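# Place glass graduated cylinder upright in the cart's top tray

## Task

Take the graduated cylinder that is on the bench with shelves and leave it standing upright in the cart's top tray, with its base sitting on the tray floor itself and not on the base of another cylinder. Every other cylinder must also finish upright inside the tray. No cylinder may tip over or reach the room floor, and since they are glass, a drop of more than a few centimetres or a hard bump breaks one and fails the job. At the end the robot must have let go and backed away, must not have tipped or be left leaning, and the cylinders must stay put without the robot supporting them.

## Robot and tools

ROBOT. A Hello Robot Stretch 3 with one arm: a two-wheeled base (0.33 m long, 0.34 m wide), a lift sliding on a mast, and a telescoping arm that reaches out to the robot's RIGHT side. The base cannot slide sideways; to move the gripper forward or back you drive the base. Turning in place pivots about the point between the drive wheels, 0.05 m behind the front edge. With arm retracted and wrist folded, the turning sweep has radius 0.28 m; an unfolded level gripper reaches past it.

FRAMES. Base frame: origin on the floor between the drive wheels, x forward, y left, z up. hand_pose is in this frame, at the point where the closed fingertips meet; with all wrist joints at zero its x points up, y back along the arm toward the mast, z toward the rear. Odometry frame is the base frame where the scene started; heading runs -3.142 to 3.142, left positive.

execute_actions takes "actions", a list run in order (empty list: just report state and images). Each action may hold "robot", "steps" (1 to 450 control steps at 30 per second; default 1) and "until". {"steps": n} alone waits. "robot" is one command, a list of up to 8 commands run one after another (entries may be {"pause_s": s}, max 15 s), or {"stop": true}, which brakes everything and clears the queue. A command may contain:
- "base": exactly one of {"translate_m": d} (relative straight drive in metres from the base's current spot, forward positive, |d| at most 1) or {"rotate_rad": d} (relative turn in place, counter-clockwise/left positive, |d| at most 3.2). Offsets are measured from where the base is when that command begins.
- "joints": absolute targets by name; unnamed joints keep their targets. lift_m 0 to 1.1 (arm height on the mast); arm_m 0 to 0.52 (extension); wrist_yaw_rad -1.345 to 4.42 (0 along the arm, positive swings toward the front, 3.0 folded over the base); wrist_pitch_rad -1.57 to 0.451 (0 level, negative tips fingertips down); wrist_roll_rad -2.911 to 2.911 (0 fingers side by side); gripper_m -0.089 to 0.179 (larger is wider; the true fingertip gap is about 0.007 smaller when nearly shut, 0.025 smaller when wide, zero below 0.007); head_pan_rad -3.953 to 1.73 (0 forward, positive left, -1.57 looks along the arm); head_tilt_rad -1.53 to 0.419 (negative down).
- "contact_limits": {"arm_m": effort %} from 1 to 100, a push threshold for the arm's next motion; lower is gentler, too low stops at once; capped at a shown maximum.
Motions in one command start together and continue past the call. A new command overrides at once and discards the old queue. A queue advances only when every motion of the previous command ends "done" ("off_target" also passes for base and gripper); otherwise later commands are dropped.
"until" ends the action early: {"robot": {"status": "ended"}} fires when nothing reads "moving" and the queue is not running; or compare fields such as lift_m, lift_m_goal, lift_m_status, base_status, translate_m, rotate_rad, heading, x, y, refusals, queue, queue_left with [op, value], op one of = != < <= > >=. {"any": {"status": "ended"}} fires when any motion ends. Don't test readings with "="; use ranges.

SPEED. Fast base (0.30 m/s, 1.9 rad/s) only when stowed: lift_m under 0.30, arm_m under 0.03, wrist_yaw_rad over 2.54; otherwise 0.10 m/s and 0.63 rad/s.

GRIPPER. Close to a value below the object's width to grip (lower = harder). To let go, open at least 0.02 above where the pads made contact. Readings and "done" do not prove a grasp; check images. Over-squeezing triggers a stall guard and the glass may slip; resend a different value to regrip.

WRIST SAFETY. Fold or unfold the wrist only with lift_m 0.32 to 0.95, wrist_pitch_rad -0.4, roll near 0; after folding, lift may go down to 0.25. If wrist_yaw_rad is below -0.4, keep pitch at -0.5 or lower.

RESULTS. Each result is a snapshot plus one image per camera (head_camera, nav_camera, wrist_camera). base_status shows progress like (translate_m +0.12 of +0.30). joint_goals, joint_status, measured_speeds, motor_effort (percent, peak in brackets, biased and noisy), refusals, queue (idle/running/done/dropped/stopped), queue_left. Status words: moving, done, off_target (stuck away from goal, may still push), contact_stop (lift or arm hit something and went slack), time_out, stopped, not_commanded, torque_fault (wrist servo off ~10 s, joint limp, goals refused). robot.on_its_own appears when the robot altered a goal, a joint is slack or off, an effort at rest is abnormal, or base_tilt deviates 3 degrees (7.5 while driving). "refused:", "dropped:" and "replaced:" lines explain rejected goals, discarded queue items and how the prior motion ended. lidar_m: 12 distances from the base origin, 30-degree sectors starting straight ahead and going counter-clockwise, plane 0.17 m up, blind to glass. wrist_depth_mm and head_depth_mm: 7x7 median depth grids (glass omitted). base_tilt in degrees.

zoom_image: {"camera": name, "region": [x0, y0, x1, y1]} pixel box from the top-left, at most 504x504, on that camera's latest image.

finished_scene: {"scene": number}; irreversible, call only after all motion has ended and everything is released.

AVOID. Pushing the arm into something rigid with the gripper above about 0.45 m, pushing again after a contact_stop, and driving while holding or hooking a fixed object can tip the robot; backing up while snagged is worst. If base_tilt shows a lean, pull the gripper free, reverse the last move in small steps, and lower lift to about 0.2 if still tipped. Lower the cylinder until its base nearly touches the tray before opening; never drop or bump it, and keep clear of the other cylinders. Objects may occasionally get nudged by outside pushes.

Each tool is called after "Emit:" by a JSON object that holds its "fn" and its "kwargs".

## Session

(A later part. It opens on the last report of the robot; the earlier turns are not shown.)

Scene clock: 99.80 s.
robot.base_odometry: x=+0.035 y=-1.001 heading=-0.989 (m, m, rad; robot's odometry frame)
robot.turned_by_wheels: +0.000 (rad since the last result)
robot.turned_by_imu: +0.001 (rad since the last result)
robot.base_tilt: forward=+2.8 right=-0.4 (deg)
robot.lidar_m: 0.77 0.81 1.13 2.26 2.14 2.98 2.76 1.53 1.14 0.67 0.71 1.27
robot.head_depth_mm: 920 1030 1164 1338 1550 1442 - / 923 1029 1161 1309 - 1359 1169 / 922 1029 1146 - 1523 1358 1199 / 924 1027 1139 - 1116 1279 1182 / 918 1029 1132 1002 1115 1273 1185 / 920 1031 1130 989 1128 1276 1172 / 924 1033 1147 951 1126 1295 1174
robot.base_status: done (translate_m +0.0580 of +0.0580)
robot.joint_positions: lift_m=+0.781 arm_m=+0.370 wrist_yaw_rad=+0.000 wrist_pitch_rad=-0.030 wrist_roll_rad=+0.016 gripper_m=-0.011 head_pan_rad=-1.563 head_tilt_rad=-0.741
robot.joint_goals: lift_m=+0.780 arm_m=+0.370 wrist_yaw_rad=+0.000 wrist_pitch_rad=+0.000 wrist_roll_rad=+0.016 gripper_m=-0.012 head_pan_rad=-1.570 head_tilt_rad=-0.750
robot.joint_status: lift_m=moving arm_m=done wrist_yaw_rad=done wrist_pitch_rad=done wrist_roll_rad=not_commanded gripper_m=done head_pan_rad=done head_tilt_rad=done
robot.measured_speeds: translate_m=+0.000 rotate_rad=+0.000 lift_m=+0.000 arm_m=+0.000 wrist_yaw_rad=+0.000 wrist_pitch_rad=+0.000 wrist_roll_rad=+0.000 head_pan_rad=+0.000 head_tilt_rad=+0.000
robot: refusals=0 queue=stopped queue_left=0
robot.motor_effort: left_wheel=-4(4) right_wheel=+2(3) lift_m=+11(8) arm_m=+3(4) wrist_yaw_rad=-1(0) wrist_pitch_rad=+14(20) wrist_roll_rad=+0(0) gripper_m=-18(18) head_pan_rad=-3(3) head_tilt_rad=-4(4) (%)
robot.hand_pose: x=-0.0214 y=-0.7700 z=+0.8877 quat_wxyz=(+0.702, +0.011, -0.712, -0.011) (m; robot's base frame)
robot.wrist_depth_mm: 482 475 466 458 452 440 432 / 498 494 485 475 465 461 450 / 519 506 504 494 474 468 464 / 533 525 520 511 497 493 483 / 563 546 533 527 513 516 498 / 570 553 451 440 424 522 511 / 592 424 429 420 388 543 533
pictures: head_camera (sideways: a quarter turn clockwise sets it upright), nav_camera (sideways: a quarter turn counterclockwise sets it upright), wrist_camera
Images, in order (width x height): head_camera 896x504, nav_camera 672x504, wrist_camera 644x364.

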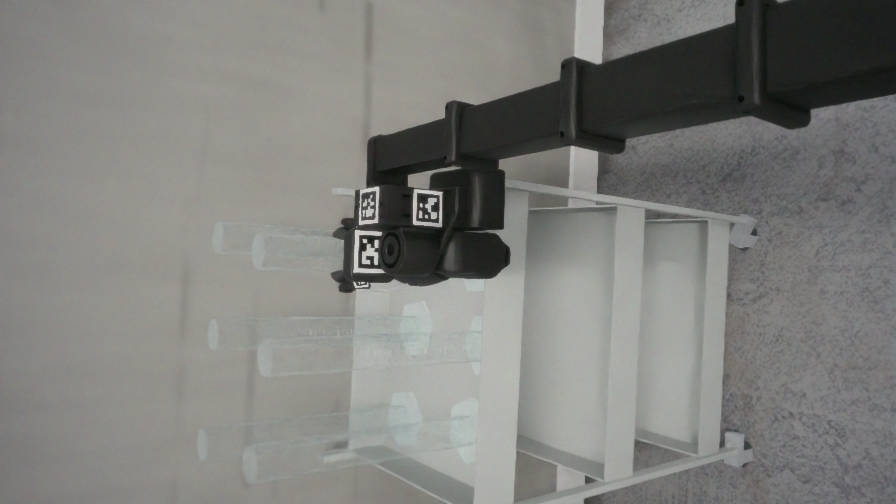

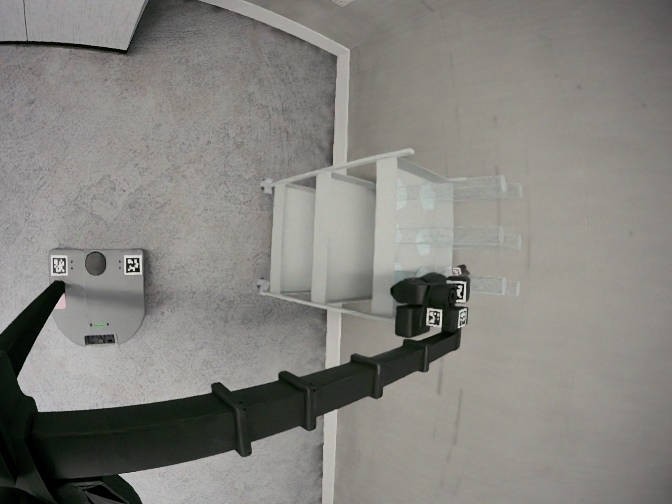

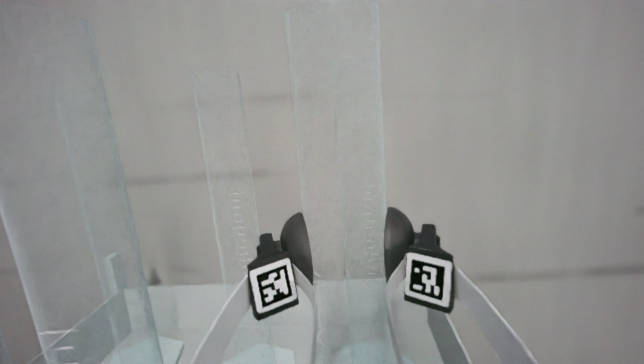

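Emit:
{"fn": "execute_actions", "kwargs": {"actions": [{"robot":[{"joints":{"gripper_m":0.085}},{"joints":{"arm_m":0.05}}],"steps":300,"until":{"robot":{"status":"ended"}}}]}}

Scene clock: 105.90 s.
robot.base_odometry: x=+0.035 y=-1.001 heading=-0.989 (m, m, rad; robot's odometry frame)
robot.turned_by_wheels: +0.000 (rad since the last result)
robot.turned_by_imu: +0.001 (rad since the last result)
robot.base_tilt: forward=+2.9 right=-0.3 (deg)
robot.lidar_m: 0.77 0.81 1.13 2.26 2.14 2.96 2.75 1.53 1.14 0.67 0.71 1.27
robot.head_depth_mm: 921 1024 1169 1337 1541 1441 - / 923 1023 1160 1341 1565 1469 - / 922 1026 1146 1267 1531 1454 - / 919 1030 1142 1013 1149 - - / 922 1034 1124 1003 1107 1276 1185 / 925 1032 1131 991 1136 1280 1164 / 922 1028 1148 958 1127 1286 1158
robot.base_status: done (translate_m +0.0580 of +0.0580)
robot.joint_positions: lift_m=+0.781 arm_m=+0.050 wrist_yaw_rad=+0.000 wrist_pitch_rad=-0.024 wrist_roll_rad=+0.016 gripper_m=+0.085 head_pan_rad=-1.563 head_tilt_rad=-0.741
robot.joint_goals: lift_m=+0.780 arm_m=+0.050 wrist_yaw_rad=+0.000 wrist_pitch_rad=+0.000 wrist_roll_rad=+0.016 gripper_m=+0.085 head_pan_rad=-1.570 head_tilt_rad=-0.750
robot.joint_status: lift_m=stopped arm_m=done wrist_yaw_rad=done wrist_pitch_rad=done wrist_roll_rad=not_commanded gripper_m=done head_pan_rad=done head_tilt_rad=done
robot.measured_speeds: translate_m=+0.000 rotate_rad=+0.000 lift_m=+0.000 arm_m=+0.000 wrist_yaw_rad=+0.000 wrist_pitch_rad=+0.000 wrist_roll_rad=+0.000 head_pan_rad=+0.000 head_tilt_rad=+0.000
robot: refusals=0 queue=done queue_left=0
robot.motor_effort: left_wheel=-4(4) right_wheel=+3(3) lift_m=+9(7) arm_m=-4(3) wrist_yaw_rad=-1(1) wrist_pitch_rad=+12(14) wrist_roll_rad=+0(0) gripper_m=+1(82) head_pan_rad=-3(4) head_tilt_rad=-4(4) (%)
robot.hand_pose: x=-0.0214 y=-0.4510 z=+0.8891 quat_wxyz=(+0.702, +0.009, -0.712, -0.009) (m; robot's base frame)
robot.wrist_depth_mm: 770 769 753 748 735 730 725 / 799 785 807 773 766 748 734 / 835 807 823 796 798 775 757 / 879 848 832 815 810 800 776 / 889 884 748 734 729 814 805 / 947 446 - 554 419 843 841 / 966 456 762 720 762 865 876
pictures: head_camera (sideways: a quarter turn clockwise sets it upright), nav_camera (sideways: a quarter turn counterclockwise sets it upright), wrist_camera
Images, in order (width x height): head_camera 896x504, nav_camera 672x504, wrist_camera 644x364.

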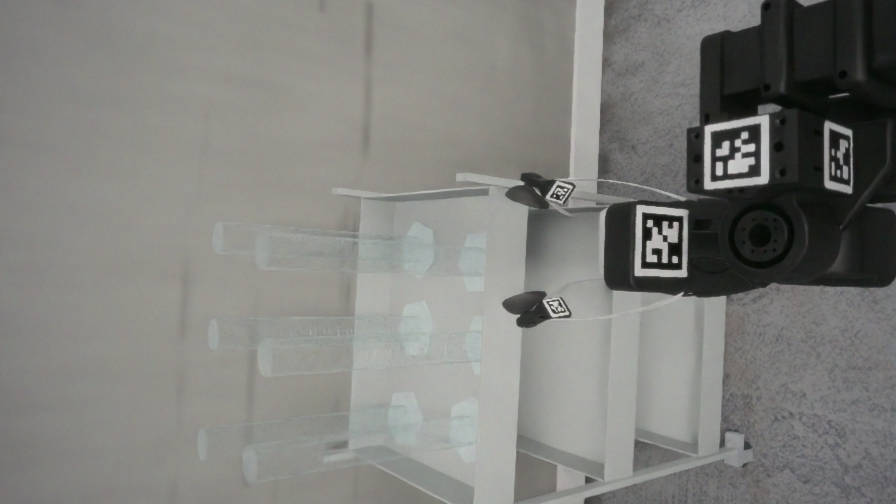

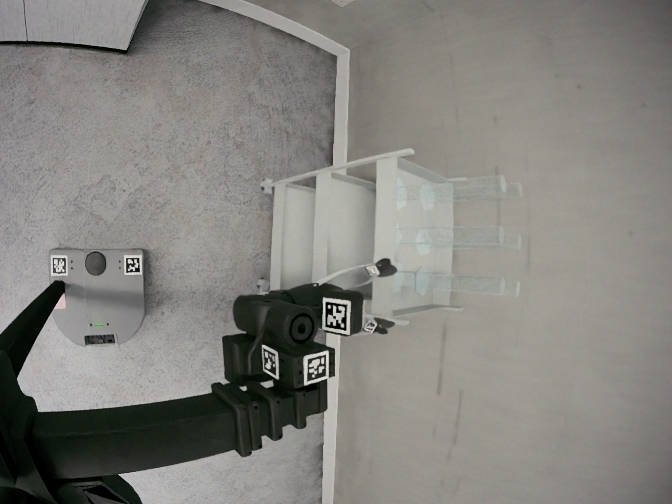

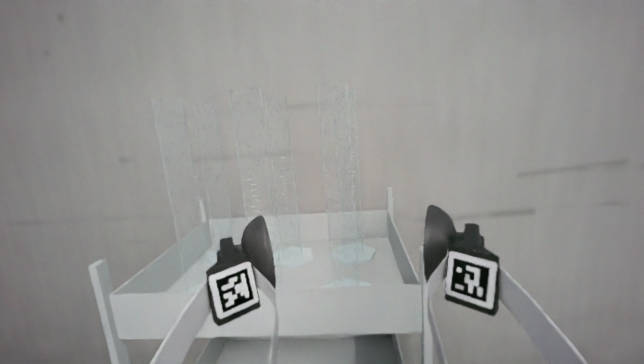

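Emit:
{"fn": "finished_scene", "kwargs": {"scene": 2}}

The scene is finished: the task was done.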